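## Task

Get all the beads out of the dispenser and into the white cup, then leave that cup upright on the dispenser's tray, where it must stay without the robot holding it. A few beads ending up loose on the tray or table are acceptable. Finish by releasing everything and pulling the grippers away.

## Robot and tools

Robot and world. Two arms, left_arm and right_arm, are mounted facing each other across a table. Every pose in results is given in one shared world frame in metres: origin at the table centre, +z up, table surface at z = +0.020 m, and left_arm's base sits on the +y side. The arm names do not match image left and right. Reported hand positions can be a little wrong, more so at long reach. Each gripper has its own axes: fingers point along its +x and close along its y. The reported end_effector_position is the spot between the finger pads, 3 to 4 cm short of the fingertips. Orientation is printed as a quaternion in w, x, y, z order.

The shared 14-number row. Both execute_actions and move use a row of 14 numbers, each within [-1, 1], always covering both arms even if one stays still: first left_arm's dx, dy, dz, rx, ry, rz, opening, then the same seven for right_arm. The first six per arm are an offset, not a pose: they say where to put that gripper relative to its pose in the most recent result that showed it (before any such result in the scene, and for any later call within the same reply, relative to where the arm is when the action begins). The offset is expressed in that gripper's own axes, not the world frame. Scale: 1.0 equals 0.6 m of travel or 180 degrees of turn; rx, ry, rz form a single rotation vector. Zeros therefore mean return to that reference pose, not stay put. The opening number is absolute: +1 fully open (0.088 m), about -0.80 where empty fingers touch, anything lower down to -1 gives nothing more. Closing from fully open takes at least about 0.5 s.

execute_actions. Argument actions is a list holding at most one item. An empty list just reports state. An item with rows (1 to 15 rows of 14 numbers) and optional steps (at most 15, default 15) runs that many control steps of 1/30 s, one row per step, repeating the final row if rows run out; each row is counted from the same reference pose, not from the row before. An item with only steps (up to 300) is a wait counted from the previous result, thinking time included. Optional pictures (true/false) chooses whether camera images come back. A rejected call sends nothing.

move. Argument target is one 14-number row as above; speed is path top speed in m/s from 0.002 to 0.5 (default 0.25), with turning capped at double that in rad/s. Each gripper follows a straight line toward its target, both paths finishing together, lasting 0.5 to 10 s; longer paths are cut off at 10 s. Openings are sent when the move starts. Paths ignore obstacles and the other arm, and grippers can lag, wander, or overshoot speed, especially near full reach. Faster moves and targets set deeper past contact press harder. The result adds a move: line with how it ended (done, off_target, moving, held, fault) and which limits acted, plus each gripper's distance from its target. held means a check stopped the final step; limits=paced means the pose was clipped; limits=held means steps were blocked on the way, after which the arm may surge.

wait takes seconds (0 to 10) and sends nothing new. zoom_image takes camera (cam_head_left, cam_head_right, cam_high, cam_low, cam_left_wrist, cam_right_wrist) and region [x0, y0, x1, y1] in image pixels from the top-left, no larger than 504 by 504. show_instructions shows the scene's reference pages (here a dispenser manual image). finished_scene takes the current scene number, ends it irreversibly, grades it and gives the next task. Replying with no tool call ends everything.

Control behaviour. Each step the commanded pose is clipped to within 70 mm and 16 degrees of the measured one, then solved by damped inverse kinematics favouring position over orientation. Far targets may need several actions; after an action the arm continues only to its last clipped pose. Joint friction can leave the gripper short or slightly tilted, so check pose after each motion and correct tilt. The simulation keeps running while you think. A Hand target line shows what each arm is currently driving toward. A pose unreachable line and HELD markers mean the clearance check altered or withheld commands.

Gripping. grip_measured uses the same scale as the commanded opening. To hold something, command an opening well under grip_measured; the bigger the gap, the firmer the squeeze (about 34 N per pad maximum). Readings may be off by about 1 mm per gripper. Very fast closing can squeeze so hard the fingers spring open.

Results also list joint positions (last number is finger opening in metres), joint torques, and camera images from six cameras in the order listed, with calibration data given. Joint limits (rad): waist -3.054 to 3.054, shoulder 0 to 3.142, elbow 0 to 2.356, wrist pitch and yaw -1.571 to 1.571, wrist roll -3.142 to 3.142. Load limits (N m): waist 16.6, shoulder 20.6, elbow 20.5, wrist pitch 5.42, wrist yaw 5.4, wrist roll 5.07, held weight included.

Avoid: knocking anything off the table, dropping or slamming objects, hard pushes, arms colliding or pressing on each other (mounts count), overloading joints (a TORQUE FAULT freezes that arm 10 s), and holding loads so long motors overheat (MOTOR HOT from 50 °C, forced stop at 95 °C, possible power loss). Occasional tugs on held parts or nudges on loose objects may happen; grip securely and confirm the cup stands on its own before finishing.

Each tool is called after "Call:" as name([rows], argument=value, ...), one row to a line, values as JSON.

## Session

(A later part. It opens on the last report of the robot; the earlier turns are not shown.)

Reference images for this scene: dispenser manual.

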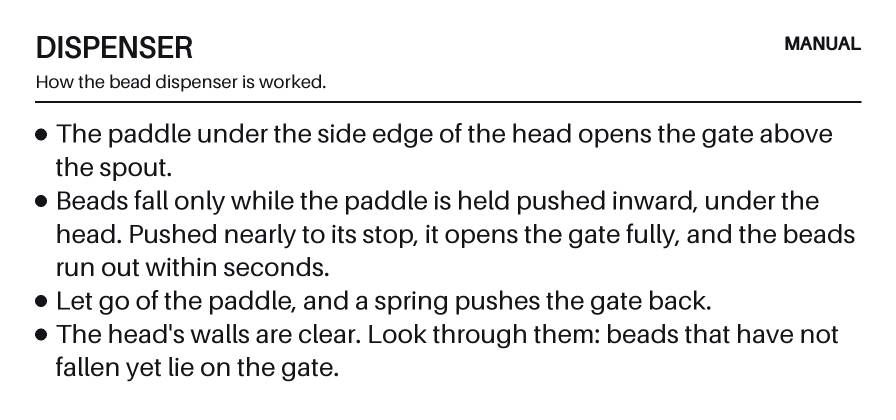

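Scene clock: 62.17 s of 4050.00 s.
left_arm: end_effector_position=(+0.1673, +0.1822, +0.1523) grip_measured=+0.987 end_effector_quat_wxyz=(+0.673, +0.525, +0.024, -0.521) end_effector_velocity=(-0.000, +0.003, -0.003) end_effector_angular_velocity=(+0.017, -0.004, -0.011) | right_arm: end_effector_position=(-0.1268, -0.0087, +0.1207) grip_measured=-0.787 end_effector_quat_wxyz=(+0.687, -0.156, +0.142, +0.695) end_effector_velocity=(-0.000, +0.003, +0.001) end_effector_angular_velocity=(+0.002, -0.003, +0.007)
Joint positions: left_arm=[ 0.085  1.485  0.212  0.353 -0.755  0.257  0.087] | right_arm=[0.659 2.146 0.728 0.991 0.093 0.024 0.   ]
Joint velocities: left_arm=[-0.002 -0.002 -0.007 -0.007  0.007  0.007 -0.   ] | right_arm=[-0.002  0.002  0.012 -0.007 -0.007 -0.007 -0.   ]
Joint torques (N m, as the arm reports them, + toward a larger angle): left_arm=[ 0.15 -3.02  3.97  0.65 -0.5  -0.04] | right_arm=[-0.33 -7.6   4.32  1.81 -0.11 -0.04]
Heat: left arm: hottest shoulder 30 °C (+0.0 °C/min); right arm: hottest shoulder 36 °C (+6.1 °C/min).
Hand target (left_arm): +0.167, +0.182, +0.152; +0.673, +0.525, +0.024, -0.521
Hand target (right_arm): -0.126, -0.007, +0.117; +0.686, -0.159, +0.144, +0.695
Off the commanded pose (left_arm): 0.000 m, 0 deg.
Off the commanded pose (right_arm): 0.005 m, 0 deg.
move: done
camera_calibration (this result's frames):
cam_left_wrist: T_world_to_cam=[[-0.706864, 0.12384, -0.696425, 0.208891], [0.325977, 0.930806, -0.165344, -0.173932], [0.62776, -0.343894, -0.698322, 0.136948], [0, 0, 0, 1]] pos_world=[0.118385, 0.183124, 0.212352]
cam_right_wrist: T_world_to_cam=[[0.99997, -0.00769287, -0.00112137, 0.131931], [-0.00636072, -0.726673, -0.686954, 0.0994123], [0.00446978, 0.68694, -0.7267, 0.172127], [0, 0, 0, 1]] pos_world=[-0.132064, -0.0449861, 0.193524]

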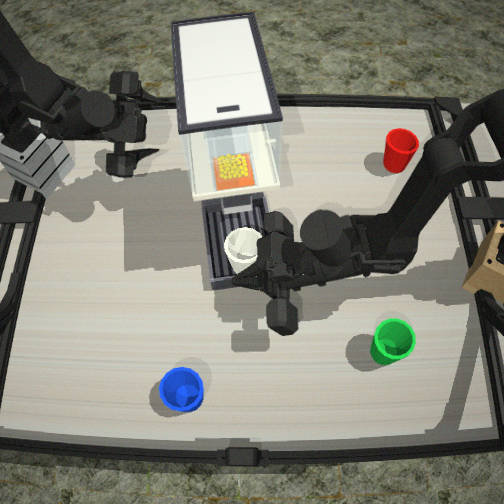

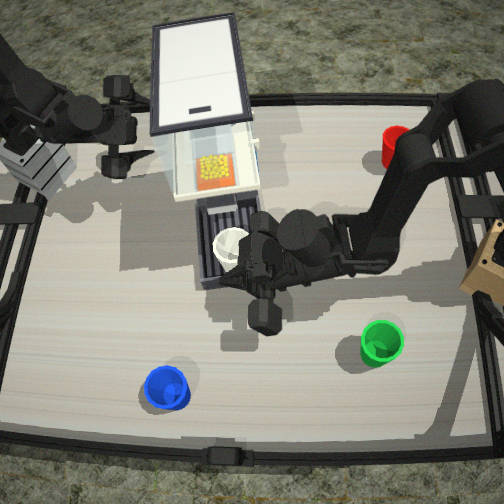

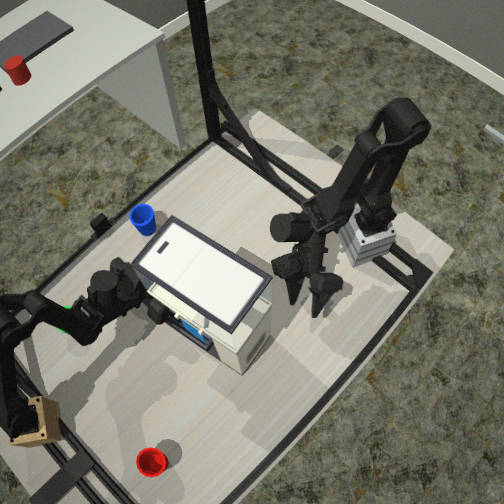

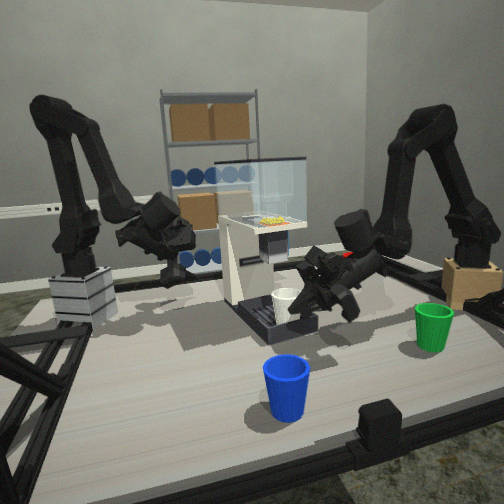

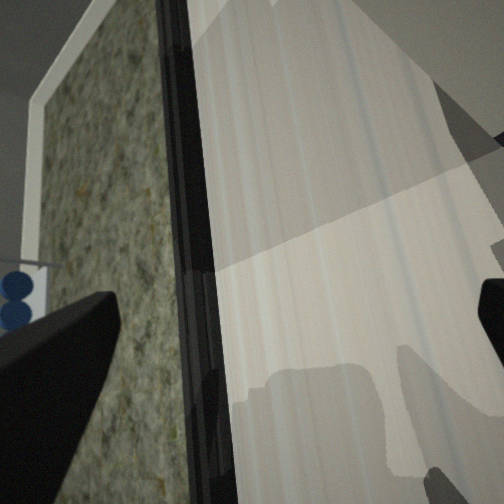

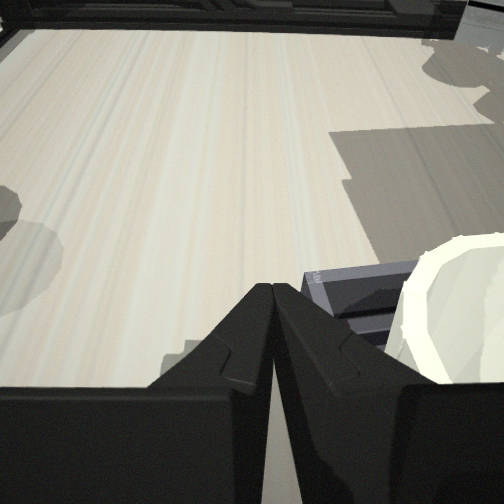

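Call:
move(target=[0,0,0,0,0,0,1,0.012,0,-0.03,0,0,0,-1], speed=0.04)

Call:
move(target=[0,0,0,0,0,0,1,0,-0.075,0,0,0,0,-1], speed=0.03)

Call:
move(target=[0,0,0,0,0,0,1,-0.2,0.02,-0.02,0,0,0,-1], speed=0.12)

Scene clock: 67.47 s of 4050.00 s.
left_arm: end_effector_position=(+0.1673, +0.1822, +0.1523) grip_measured=+0.987 end_effector_quat_wxyz=(+0.673, +0.525, +0.024, -0.521) end_effector_velocity=(+0.003, +0.003, -0.001) end_effector_angular_velocity=(+0.010, -0.020, +0.015) | right_arm: end_effector_position=(-0.1266, -0.0085, +0.1071) grip_measured=-0.787 end_effector_quat_wxyz=(+0.688, -0.151, +0.139, +0.696) end_effector_velocity=(-0.000, +0.001, +0.003) end_effector_angular_velocity=(+0.017, -0.002, +0.007)
Joint positions: left_arm=[ 0.085  1.485  0.212  0.353 -0.755  0.257  0.087] | right_arm=[0.659 2.212 0.729 1.068 0.093 0.024 0.   ]
Joint velocities: left_arm=[-0.002  0.002  0.002 -0.022 -0.022 -0.007 -0.   ] | right_arm=[-0.002  0.002 -0.002  0.022 -0.007 -0.007 -0.   ]
Joint torques (N m, as the arm reports them, + toward a larger angle): left_arm=[ 0.11 -3.01  3.98  0.65 -0.48 -0.04] | right_arm=[-0.14 -7.74  3.27  2.06  0.    0.04]
Heat: left arm: hottest shoulder 30 °C (+0.0 °C/min); right arm: hottest shoulder 36 °C (+5.0 °C/min).
Hand target (left_arm): +0.167, +0.182, +0.152; +0.673, +0.525, +0.024, -0.521
Hand target (right_arm): -0.126, -0.010, +0.101; +0.688, -0.156, +0.142, +0.695
Off the commanded pose (left_arm): 0.000 m, 0 deg.
Off the commanded pose (right_arm): 0.006 m, 1 deg.
After step 90, 1.50 s passed at rest.
move: done
camera_calibration (this result's frames):
cam_left_wrist: T_world_to_cam=[[-0.706864, 0.12384, -0.696425, 0.208891], [0.325977, 0.930806, -0.165344, -0.173932], [0.62776, -0.343894, -0.698322, 0.136948], [0, 0, 0, 1]] pos_world=[0.118385, 0.183124, 0.212352]
cam_right_wrist: T_world_to_cam=[[0.999965, -0.00805397, -0.00245822, 0.131892], [-0.0074984, -0.718809, -0.695167, 0.0910151], [0.00383187, 0.695161, -0.718844, 0.161385], [0, 0, 0, 1]] pos_world=[-0.131823, -0.0457038, 0.179605]

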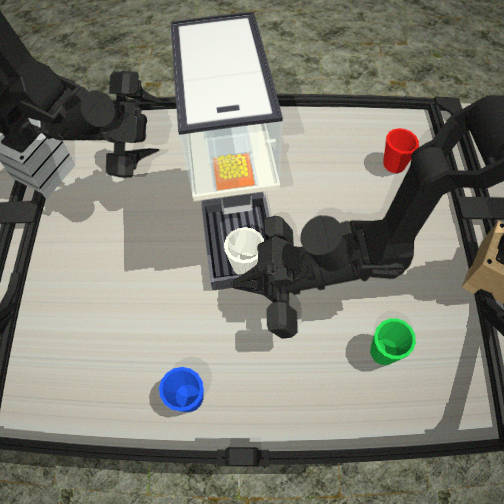

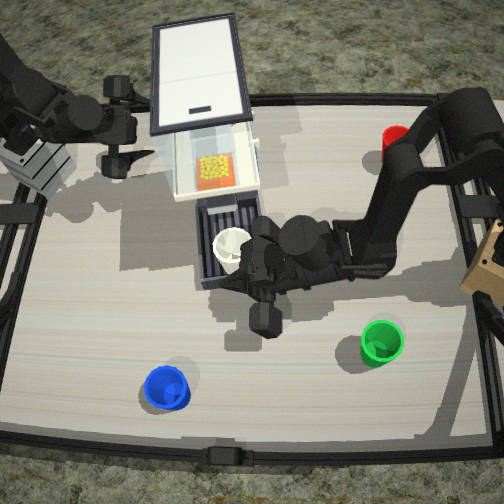

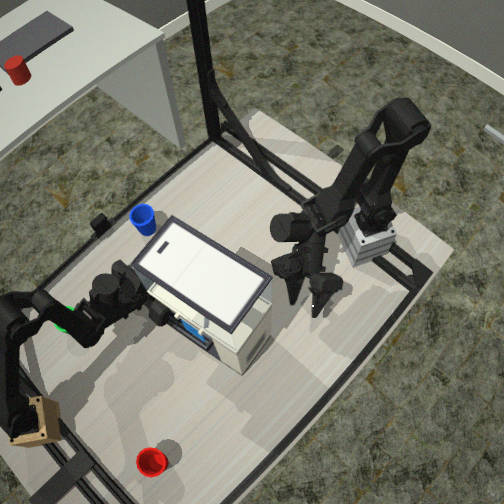

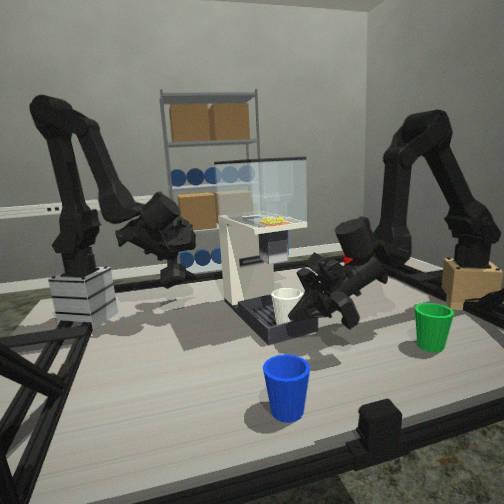

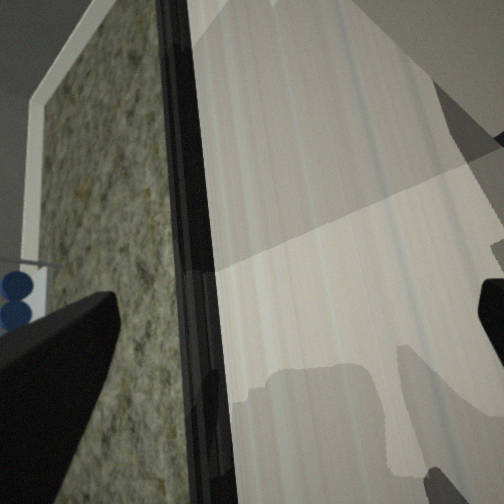

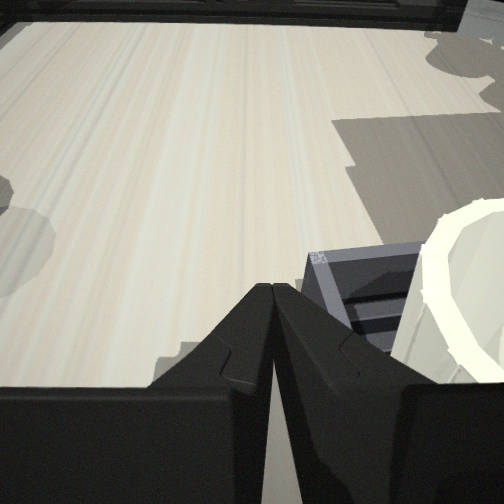

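Scene clock: 69.33 s of 4050.00 s.
left_arm: end_effector_position=(+0.1673, +0.1822, +0.1523) grip_measured=+0.987 end_effector_quat_wxyz=(+0.673, +0.525, +0.024, -0.521) end_effector_velocity=(+0.004, +0.004, -0.001) end_effector_angular_velocity=(+0.010, -0.020, +0.015) | right_arm: end_effector_position=(-0.0841, -0.0064, +0.1079) grip_measured=-0.787 end_effector_quat_wxyz=(+0.687, -0.150, +0.137, +0.698) end_effector_velocity=(-0.000, -0.001, -0.001) end_effector_angular_velocity=(-0.007, -0.009, -0.001)
Joint positions: left_arm=[ 0.085  1.485  0.212  0.353 -0.755  0.257  0.087] | right_arm=[ 0.524  2.212  0.729  1.073 -0.036 -0.032  0.   ]
Joint velocities: left_arm=[-0.002 -0.002 -0.002 -0.022 -0.022 -0.007  0.   ] | right_arm=[ 0.002 -0.002 -0.002 -0.007  0.007 -0.007 -0.   ]
Joint torques (N m, as the arm reports them, + toward a larger angle): left_arm=[ 0.1  -3.09  3.96  0.66 -0.49 -0.04] | right_arm=[ -0.66 -10.11   2.6    1.74   0.     0.  ]
Heat: left arm: hottest shoulder 30 °C (+0.0 °C/min); right arm: hottest shoulder 36 °C (+4.0 °C/min).
Hand target (left_arm): +0.167, +0.182, +0.152; +0.673, +0.525, +0.024, -0.521
Hand target (right_arm): -0.081, -0.008, +0.108; +0.688, -0.151, +0.138, +0.696
Off the commanded pose (left_arm): 0.000 m, 0 deg.
Off the commanded pose (right_arm): 0.003 m, 0 deg.
move: done
camera_calibration (this result's frames):
cam_left_wrist: T_world_to_cam=[[-0.706864, 0.12384, -0.696425, 0.208891], [0.325977, 0.930806, -0.165344, -0.173932], [0.62776, -0.343894, -0.698322, 0.136948], [0, 0, 0, 1]] pos_world=[0.118385, 0.183124, 0.212352]
cam_right_wrist: T_world_to_cam=[[0.999991, -0.00265914, -0.00325482, 0.0895115], [-0.00417577, -0.716528, -0.697546, 0.0939453], [-0.000477301, 0.697553, -0.716533, 0.159699], [0, 0, 0, 1]] pos_world=[-0.0890422, -0.0438464, 0.180252]

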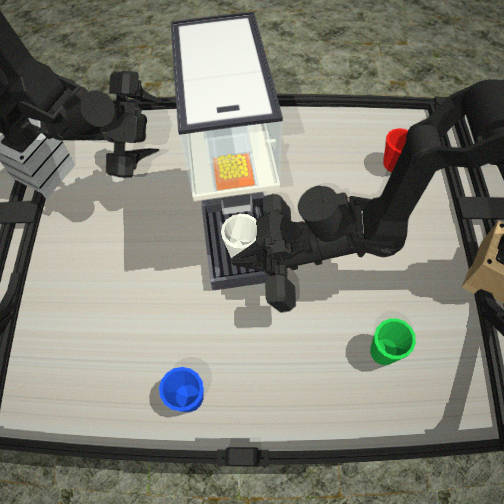

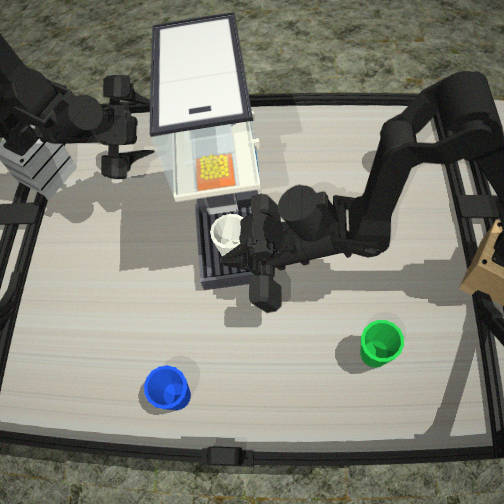

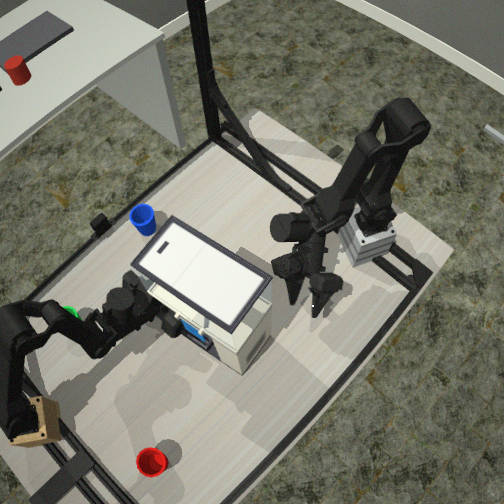

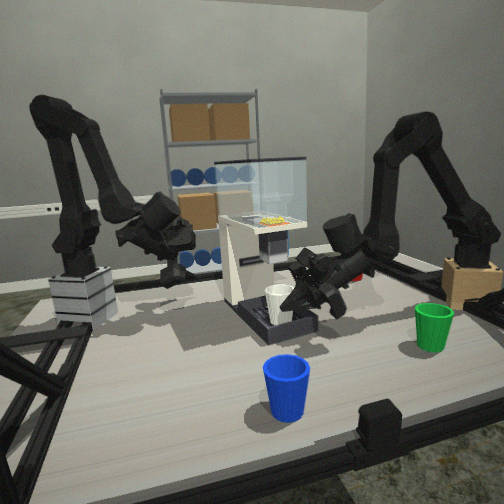

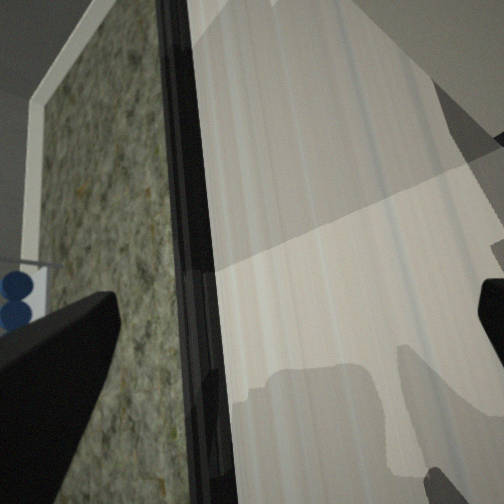

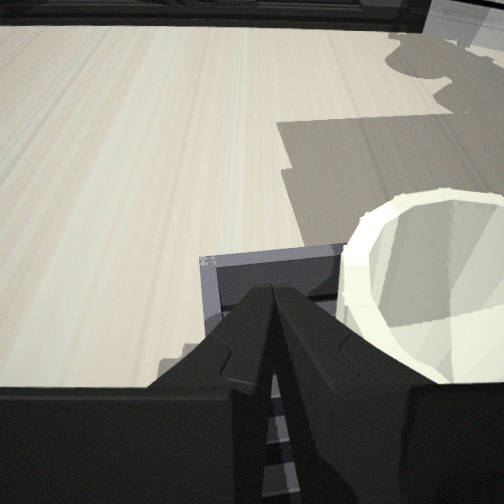

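Scene clock: 70.83 s of 4050.00 s.
left_arm: end_effector_position=(+0.1673, +0.1822, +0.1523) grip_measured=+0.987 end_effector_quat_wxyz=(+0.673, +0.525, +0.024, -0.521) end_effector_velocity=(+0.000, +0.000, -0.000) end_effector_angular_velocity=(+0.008, -0.013, -0.002) | right_arm: end_effector_position=(-0.0943, -0.1190, +0.1431) grip_measured=-0.787 end_effector_quat_wxyz=(+0.686, -0.151, +0.137, +0.699) end_effector_velocity=(-0.000, -0.005, -0.002) end_effector_angular_velocity=(-0.017, -0.004, +0.007)
Joint positions: left_arm=[ 0.085  1.485  0.212  0.353 -0.755  0.257  0.087] | right_arm=[ 0.557  1.845  0.254  1.181 -0.008 -0.02   0.   ]
Joint velocities: left_arm=[-0.002  0.002  0.002 -0.007 -0.007  0.007 -0.   ] | right_arm=[-0.002 -0.017 -0.012 -0.022 -0.007 -0.007 -0.   ]
Joint torques (N m, as the arm reports them, + toward a larger angle): left_arm=[ 0.09 -2.98  3.91  0.66 -0.5  -0.05] | right_arm=[ 0.26 -7.34  1.83  1.82  0.12  0.14]
Heat: left arm: hottest shoulder 30 °C (+0.0 °C/min); right arm: hottest shoulder 37 °C (+5.0 °C/min).
Hand target (left_arm): +0.167, +0.182, +0.152; +0.673, +0.525, +0.024, -0.521
Hand target (right_arm): -0.095, -0.121, +0.144; +0.687, -0.150, +0.137, +0.698
Off the commanded pose (left_arm): 0.000 m, 0 deg.
Off the commanded pose (right_arm): 0.003 m, 0 deg.
move: done
camera_calibration (this result's frames):
cam_left_wrist: T_world_to_cam=[[-0.706864, 0.12384, -0.696425, 0.208891], [0.325977, 0.930806, -0.165344, -0.173932], [0.62776, -0.343894, -0.698322, 0.136948], [0, 0, 0, 1]] pos_world=[0.118385, 0.183124, 0.212352]
cam_right_wrist: T_world_to_cam=[[0.999996, -0.0000726534, -0.00285004, 0.0997671], [-0.00204035, -0.716451, -0.697634, 0.0380145], [-0.00199123, 0.697637, -0.716448, 0.263333], [0, 0, 0, 1]] pos_world=[-0.0991648, -0.156468, 0.215469]

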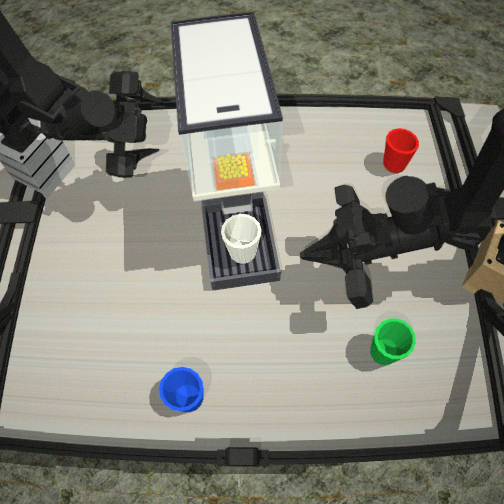

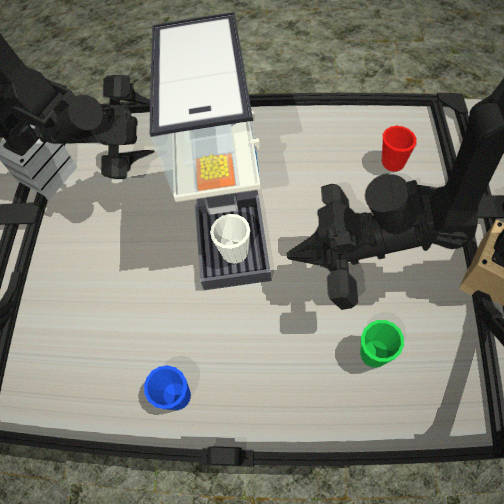

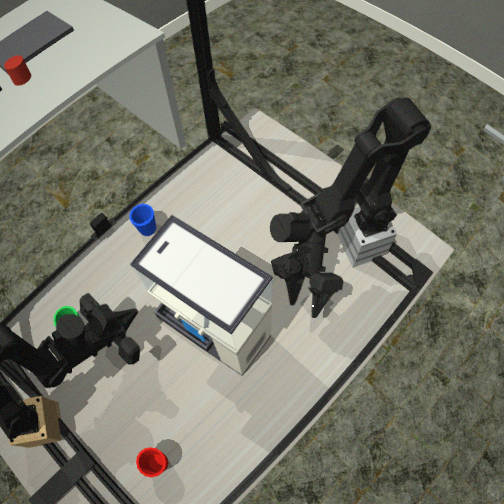

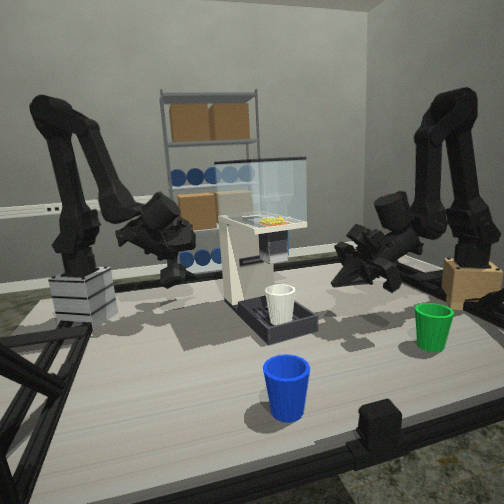

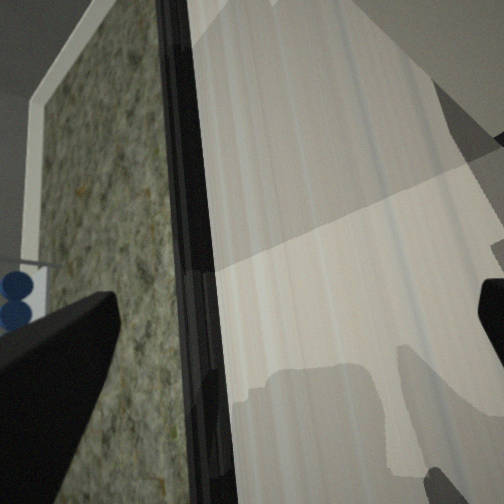

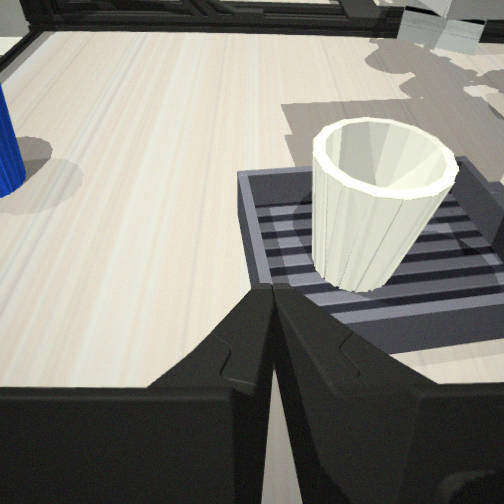

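Call:
move(target=[0,0,0,0,0,0,1,-0.07,-0.217,0.09,0,-0.07,0,-1], speed=0.2)

Scene clock: 75.37 s of 4050.00 s.
left_arm: end_effector_position=(+0.1673, +0.1823, +0.1522) grip_measured=+0.987 end_effector_quat_wxyz=(+0.673, +0.525, +0.024, -0.521) end_effector_velocity=(+0.003, +0.001, +0.002) end_effector_angular_velocity=(-0.001, -0.022, +0.007) | right_arm: end_effector_position=(+0.0336, -0.1355, +0.2060) grip_measured=-0.787 end_effector_quat_wxyz=(+0.697, -0.076, +0.070, +0.710) end_effector_velocity=(+0.002, -0.002, -0.002) end_effector_angular_velocity=(-0.009, +0.010, +0.015)
Joint positions: left_arm=[ 0.085  1.485  0.212  0.353 -0.755  0.257  0.087] | right_arm=[-0.057  1.699  0.31   1.137 -0.609 -0.153  0.   ]
Joint velocities: left_arm=[-0.002 -0.007 -0.002 -0.007 -0.022  0.007  0.   ] | right_arm=[-0.022  0.002  0.007 -0.022 -0.037 -0.007 -0.   ]
Joint torques (N m, as the arm reports them, + toward a larger angle): left_arm=[ 0.05 -3.05  3.94  0.65 -0.46 -0.05] | right_arm=[-0.31 -7.18  4.47  1.72 -0.23 -0.04]
Heat: left arm: hottest shoulder 30 °C (+0.0 °C/min); right arm: hottest shoulder 36 °C (+3.1 °C/min).
Hand target (left_arm): +0.167, +0.182, +0.152; +0.673, +0.525, +0.024, -0.521
Hand target (right_arm): +0.036, -0.134, +0.212; +0.697, -0.074, +0.060, +0.711
Off the commanded pose (left_arm): 0.000 m, 0 deg.
Off the commanded pose (right_arm): 0.006 m, 1 deg.
After step 90, 0.33 s passed at rest.
move: done
camera_calibration (this result's frames):
cam_left_wrist: T_world_to_cam=[[-0.706759, 0.124084, -0.696487, 0.208819], [0.326001, 0.930864, -0.164969, -0.174064], [0.627865, -0.343649, -0.698349, 0.136865], [0, 0, 0, 1]] pos_world=[0.118397, 0.183152, 0.212304]
cam_right_wrist: T_world_to_cam=[[0.99988, 0.00113265, -0.015459, -0.0252534], [-0.0121619, -0.560998, -0.827728, 0.118545], [-0.00960998, 0.827817, -0.560916, 0.305964], [0, 0, 0, 1]] pos_world=[0.0296324, -0.18675, 0.269352]

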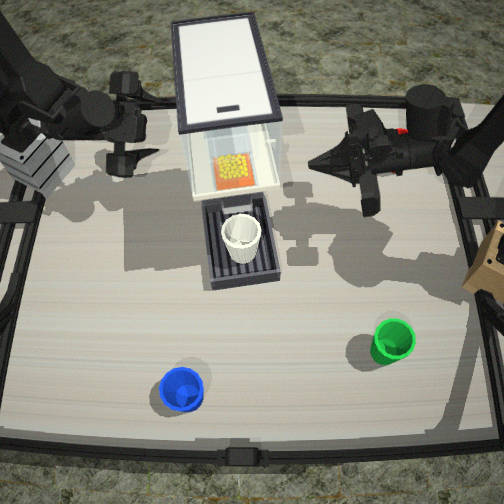

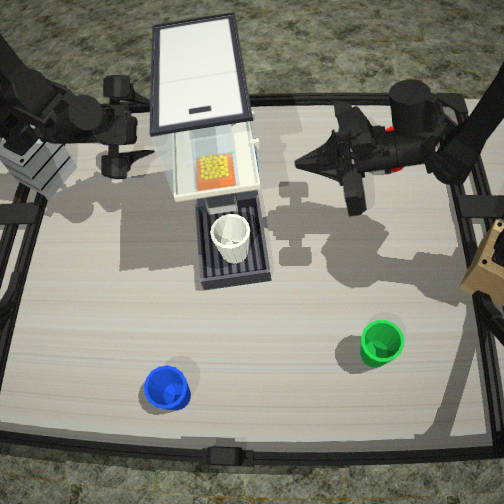

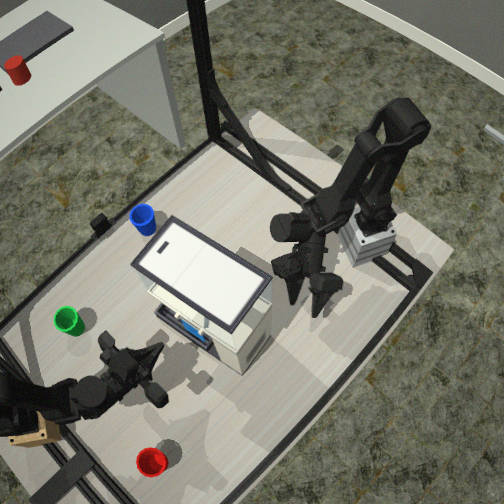

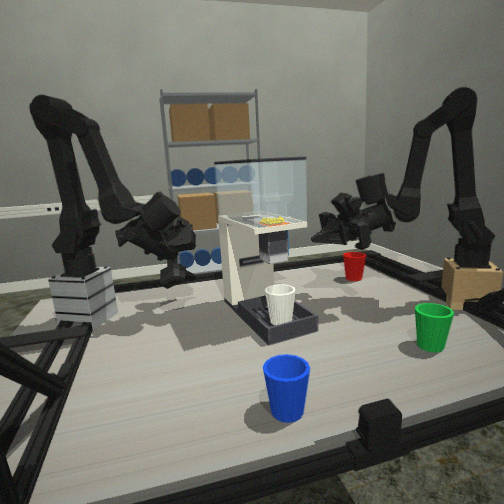

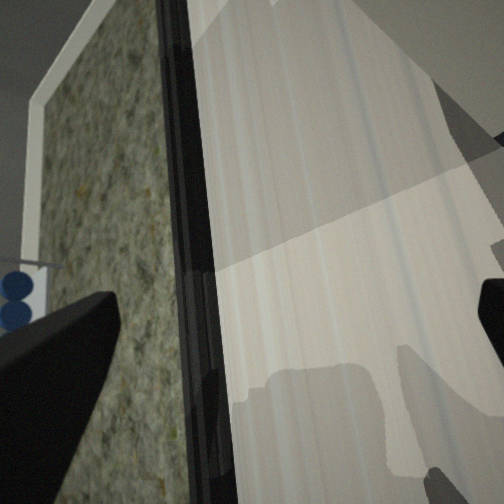

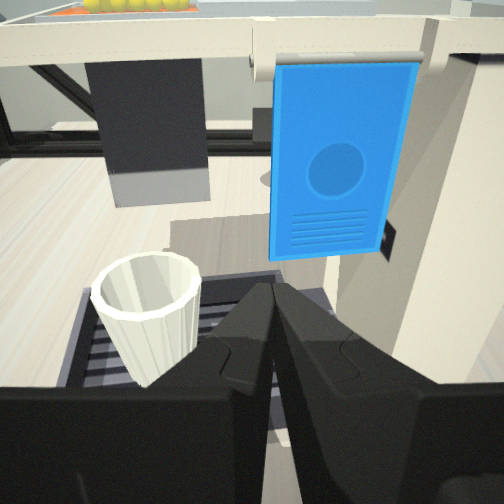

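Call:
move(target=[0,0,0,0,0,0,1, 0,-0.05,0,0,0,0,-1], speed=0.08)

Call:
move(target=[0,0,0,0,0,0,1, 0.13,0,0.03,0,0,0,-1], speed=0.04)

Scene clock: 84.33 s of 4050.00 s.
left_arm: end_effector_position=(+0.1673, +0.1823, +0.1522) grip_measured=+0.987 end_effector_quat_wxyz=(+0.673, +0.525, +0.024, -0.521) end_effector_velocity=(+0.004, +0.005, -0.002) end_effector_angular_velocity=(+0.008, -0.012, +0.024) | right_arm: end_effector_position=(+0.0616, -0.1365, +0.2074) grip_measured=-0.787 end_effector_quat_wxyz=(+0.698, -0.076, +0.069, +0.709) end_effector_velocity=(-0.000, -0.000, -0.004) end_effector_angular_velocity=(-0.013, -0.003, +0.018)
Joint positions: left_arm=[ 0.085  1.485  0.212  0.353 -0.755  0.257  0.087] | right_arm=[-0.155  1.732  0.376  1.086 -0.701 -0.184  0.   ]
Joint velocities: left_arm=[-0.002 -0.002 -0.007 -0.022 -0.022 -0.022 -0.   ] | right_arm=[-0.007  0.007  0.007 -0.022 -0.022 -0.022  0.   ]
Joint torques (N m, as the arm reports them, + toward a larger angle): left_arm=[ 0.09 -2.96  3.93  0.68 -0.48 -0.05] | right_arm=[-0.3  -5.01  4.48  1.68 -0.26 -0.02]
Heat: left arm: hottest shoulder 30 °C (+0.0 °C/min); right arm: hottest shoulder 36 °C (+2.0 °C/min).
Hand target (left_arm): +0.167, +0.182, +0.152; +0.673, +0.525, +0.024, -0.521
Hand target (right_arm): +0.064, -0.135, +0.206; +0.697, -0.076, +0.070, +0.710
Off the commanded pose (left_arm): 0.000 m, 0 deg.
Off the commanded pose (right_arm): 0.003 m, 0 deg.
After step 90, 5.17 s passed at rest.
move: done
camera_calibration (this result's frames):
cam_left_wrist: T_world_to_cam=[[-0.706759, 0.124084, -0.696487, 0.208819], [0.326001, 0.930864, -0.164969, -0.174064], [0.627865, -0.343649, -0.698349, 0.136865], [0, 0, 0, 1]] pos_world=[0.118397, 0.183152, 0.212304]
cam_right_wrist: T_world_to_cam=[[0.999894, -0.00136589, -0.0144732, -0.0537263], [-0.0127571, -0.559841, -0.828502, 0.11982], [-0.00697103, 0.828599, -0.559799, 0.307616], [0, 0, 0, 1]] pos_world=[0.0573936, -0.187883, 0.270697]

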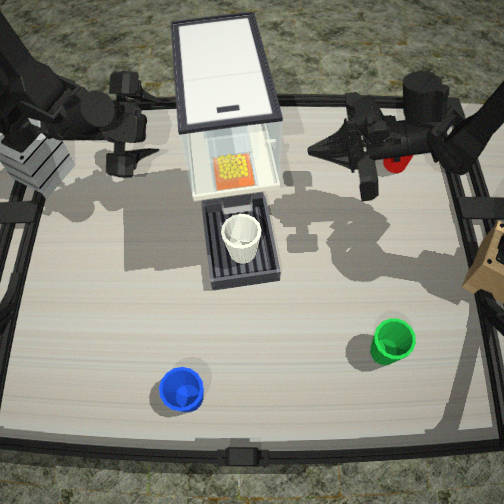

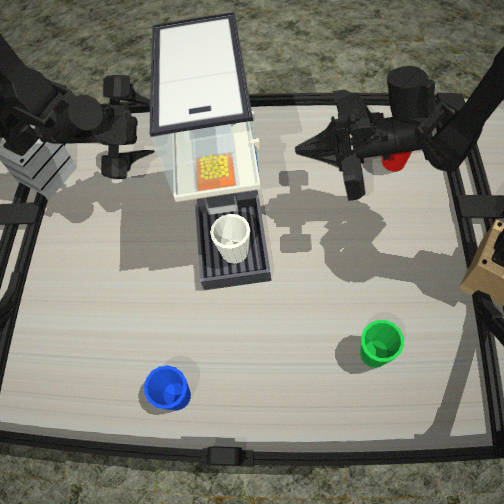

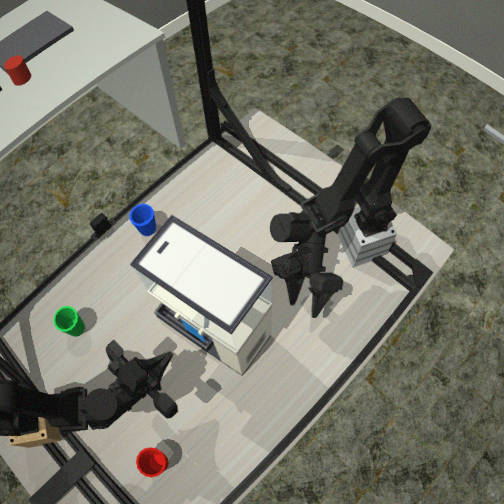

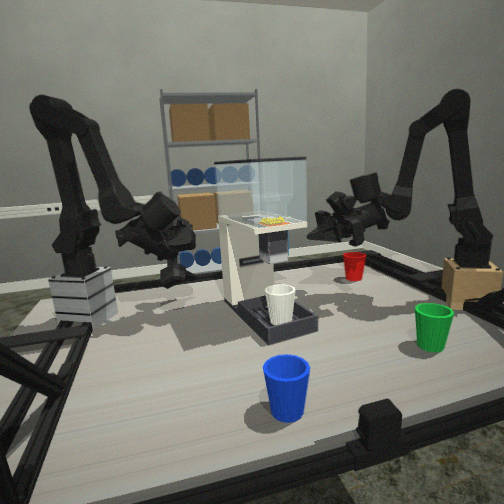

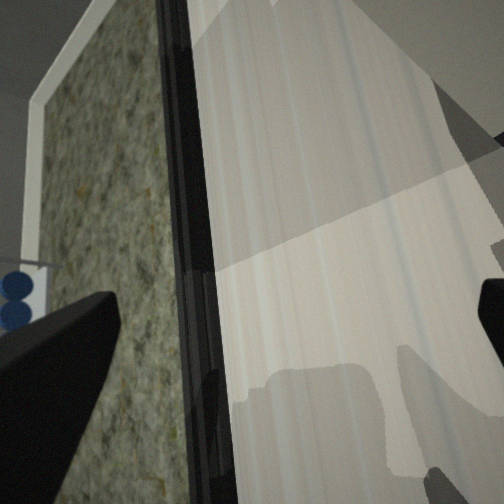

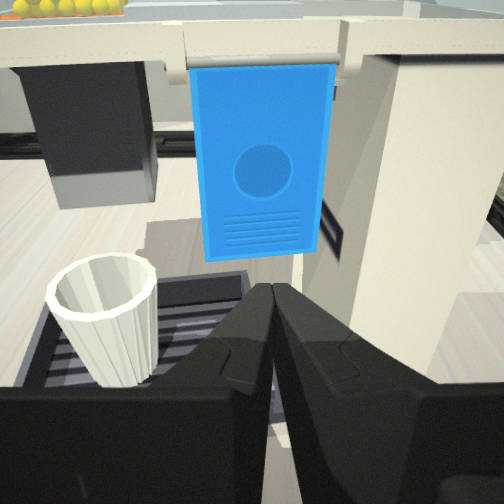

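Scene clock: 86.70 s of 4050.00 s.
left_arm: end_effector_position=(+0.1673, +0.1823, +0.1522) grip_measured=+0.987 end_effector_quat_wxyz=(+0.673, +0.525, +0.024, -0.521) end_effector_velocity=(+0.001, +0.002, -0.000) end_effector_angular_velocity=(+0.008, -0.013, -0.002) | right_arm: end_effector_position=(+0.0604, -0.0604, +0.2121) grip_measured=-0.787 end_effector_quat_wxyz=(+0.699, -0.075, +0.066, +0.708) end_effector_velocity=(-0.002, +0.001, -0.001) end_effector_angular_velocity=(-0.006, +0.012, +0.008)
Joint positions: left_arm=[ 0.085  1.485  0.212  0.353 -0.755  0.257  0.087] | right_arm=[ 0.014  1.888  0.626  1.03  -0.536 -0.132  0.   ]
Joint velocities: left_arm=[-0.002 -0.002 -0.002 -0.007 -0.007  0.007  0.   ] | right_arm=[ 0.002  0.002  0.002 -0.007 -0.007  0.007  0.   ]
Joint torques (N m, as the arm reports them, + toward a larger angle): left_arm=[ 0.1  -2.96  3.94  0.64 -0.46 -0.04] | right_arm=[ 0.66 -6.41  5.31  1.72  0.05  0.13]
Heat: left arm: hottest shoulder 30 °C (+0.0 °C/min); right arm: hottest shoulder 36 °C (+2.0 °C/min).
Hand target (left_arm): +0.167, +0.182, +0.152; +0.673, +0.525, +0.024, -0.521
Hand target (right_arm): +0.060, -0.057, +0.209; +0.698, -0.075, +0.069, +0.709
Off the commanded pose (left_arm): 0.000 m, 0 deg.
Off the commanded pose (right_arm): 0.005 m, 0 deg.
move: done
camera_calibration (this result's frames):
cam_left_wrist: T_world_to_cam=[[-0.706759, 0.124084, -0.696487, 0.208819], [0.326001, 0.930864, -0.164969, -0.174064], [0.627865, -0.343649, -0.698349, 0.136865], [0, 0, 0, 1]] pos_world=[0.118397, 0.183152, 0.212304]
cam_right_wrist: T_world_to_cam=[[0.99993, -0.00293069, -0.0114422, -0.0530432], [-0.0111421, -0.555539, -0.831416, 0.167112], [-0.00391997, 0.831485, -0.555533, 0.246206], [0, 0, 0, 1]] pos_world=[0.0558666, -0.112035, 0.275108]

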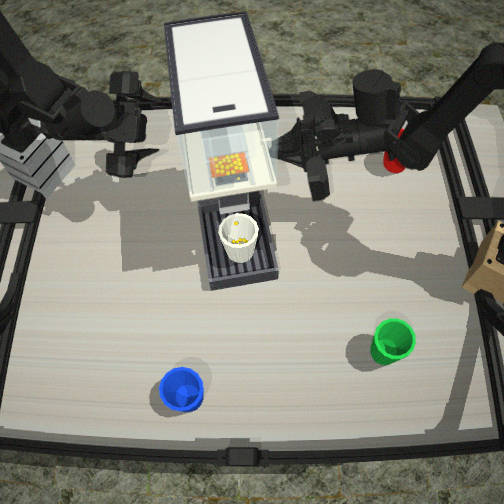

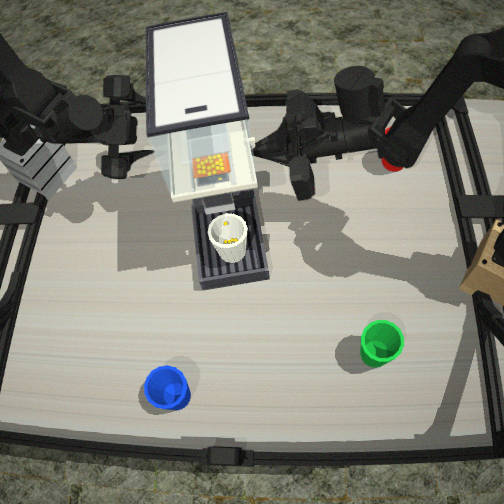

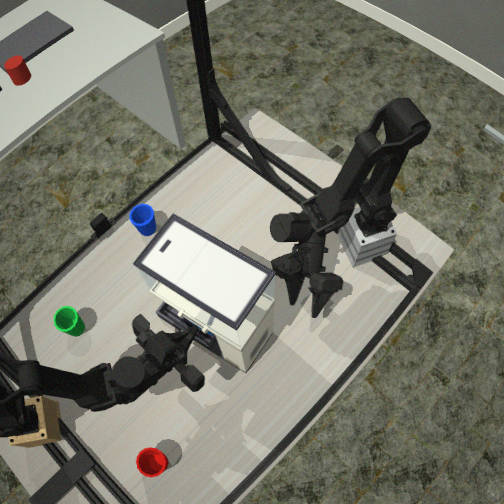

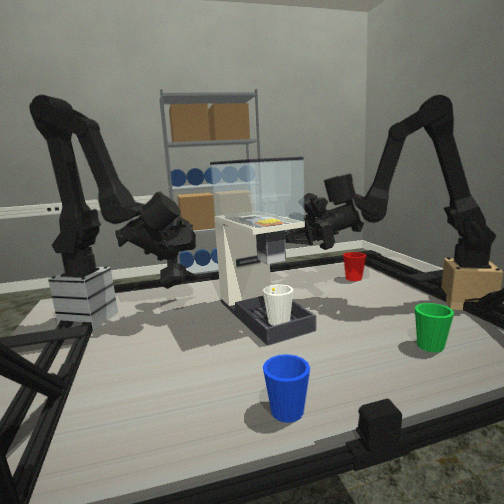

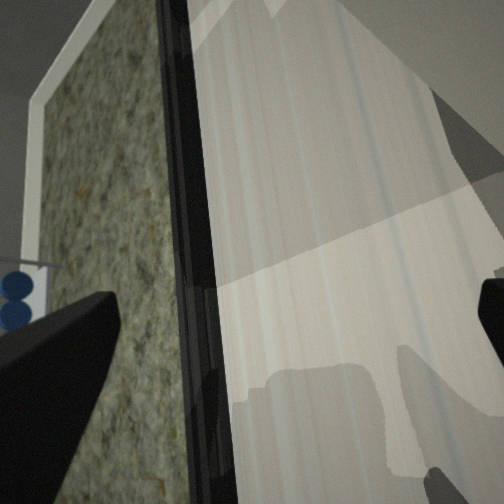

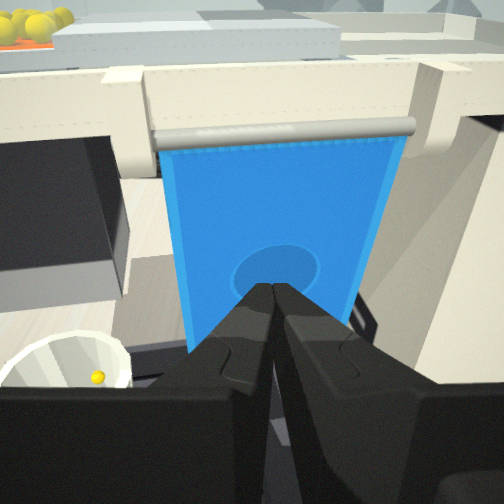

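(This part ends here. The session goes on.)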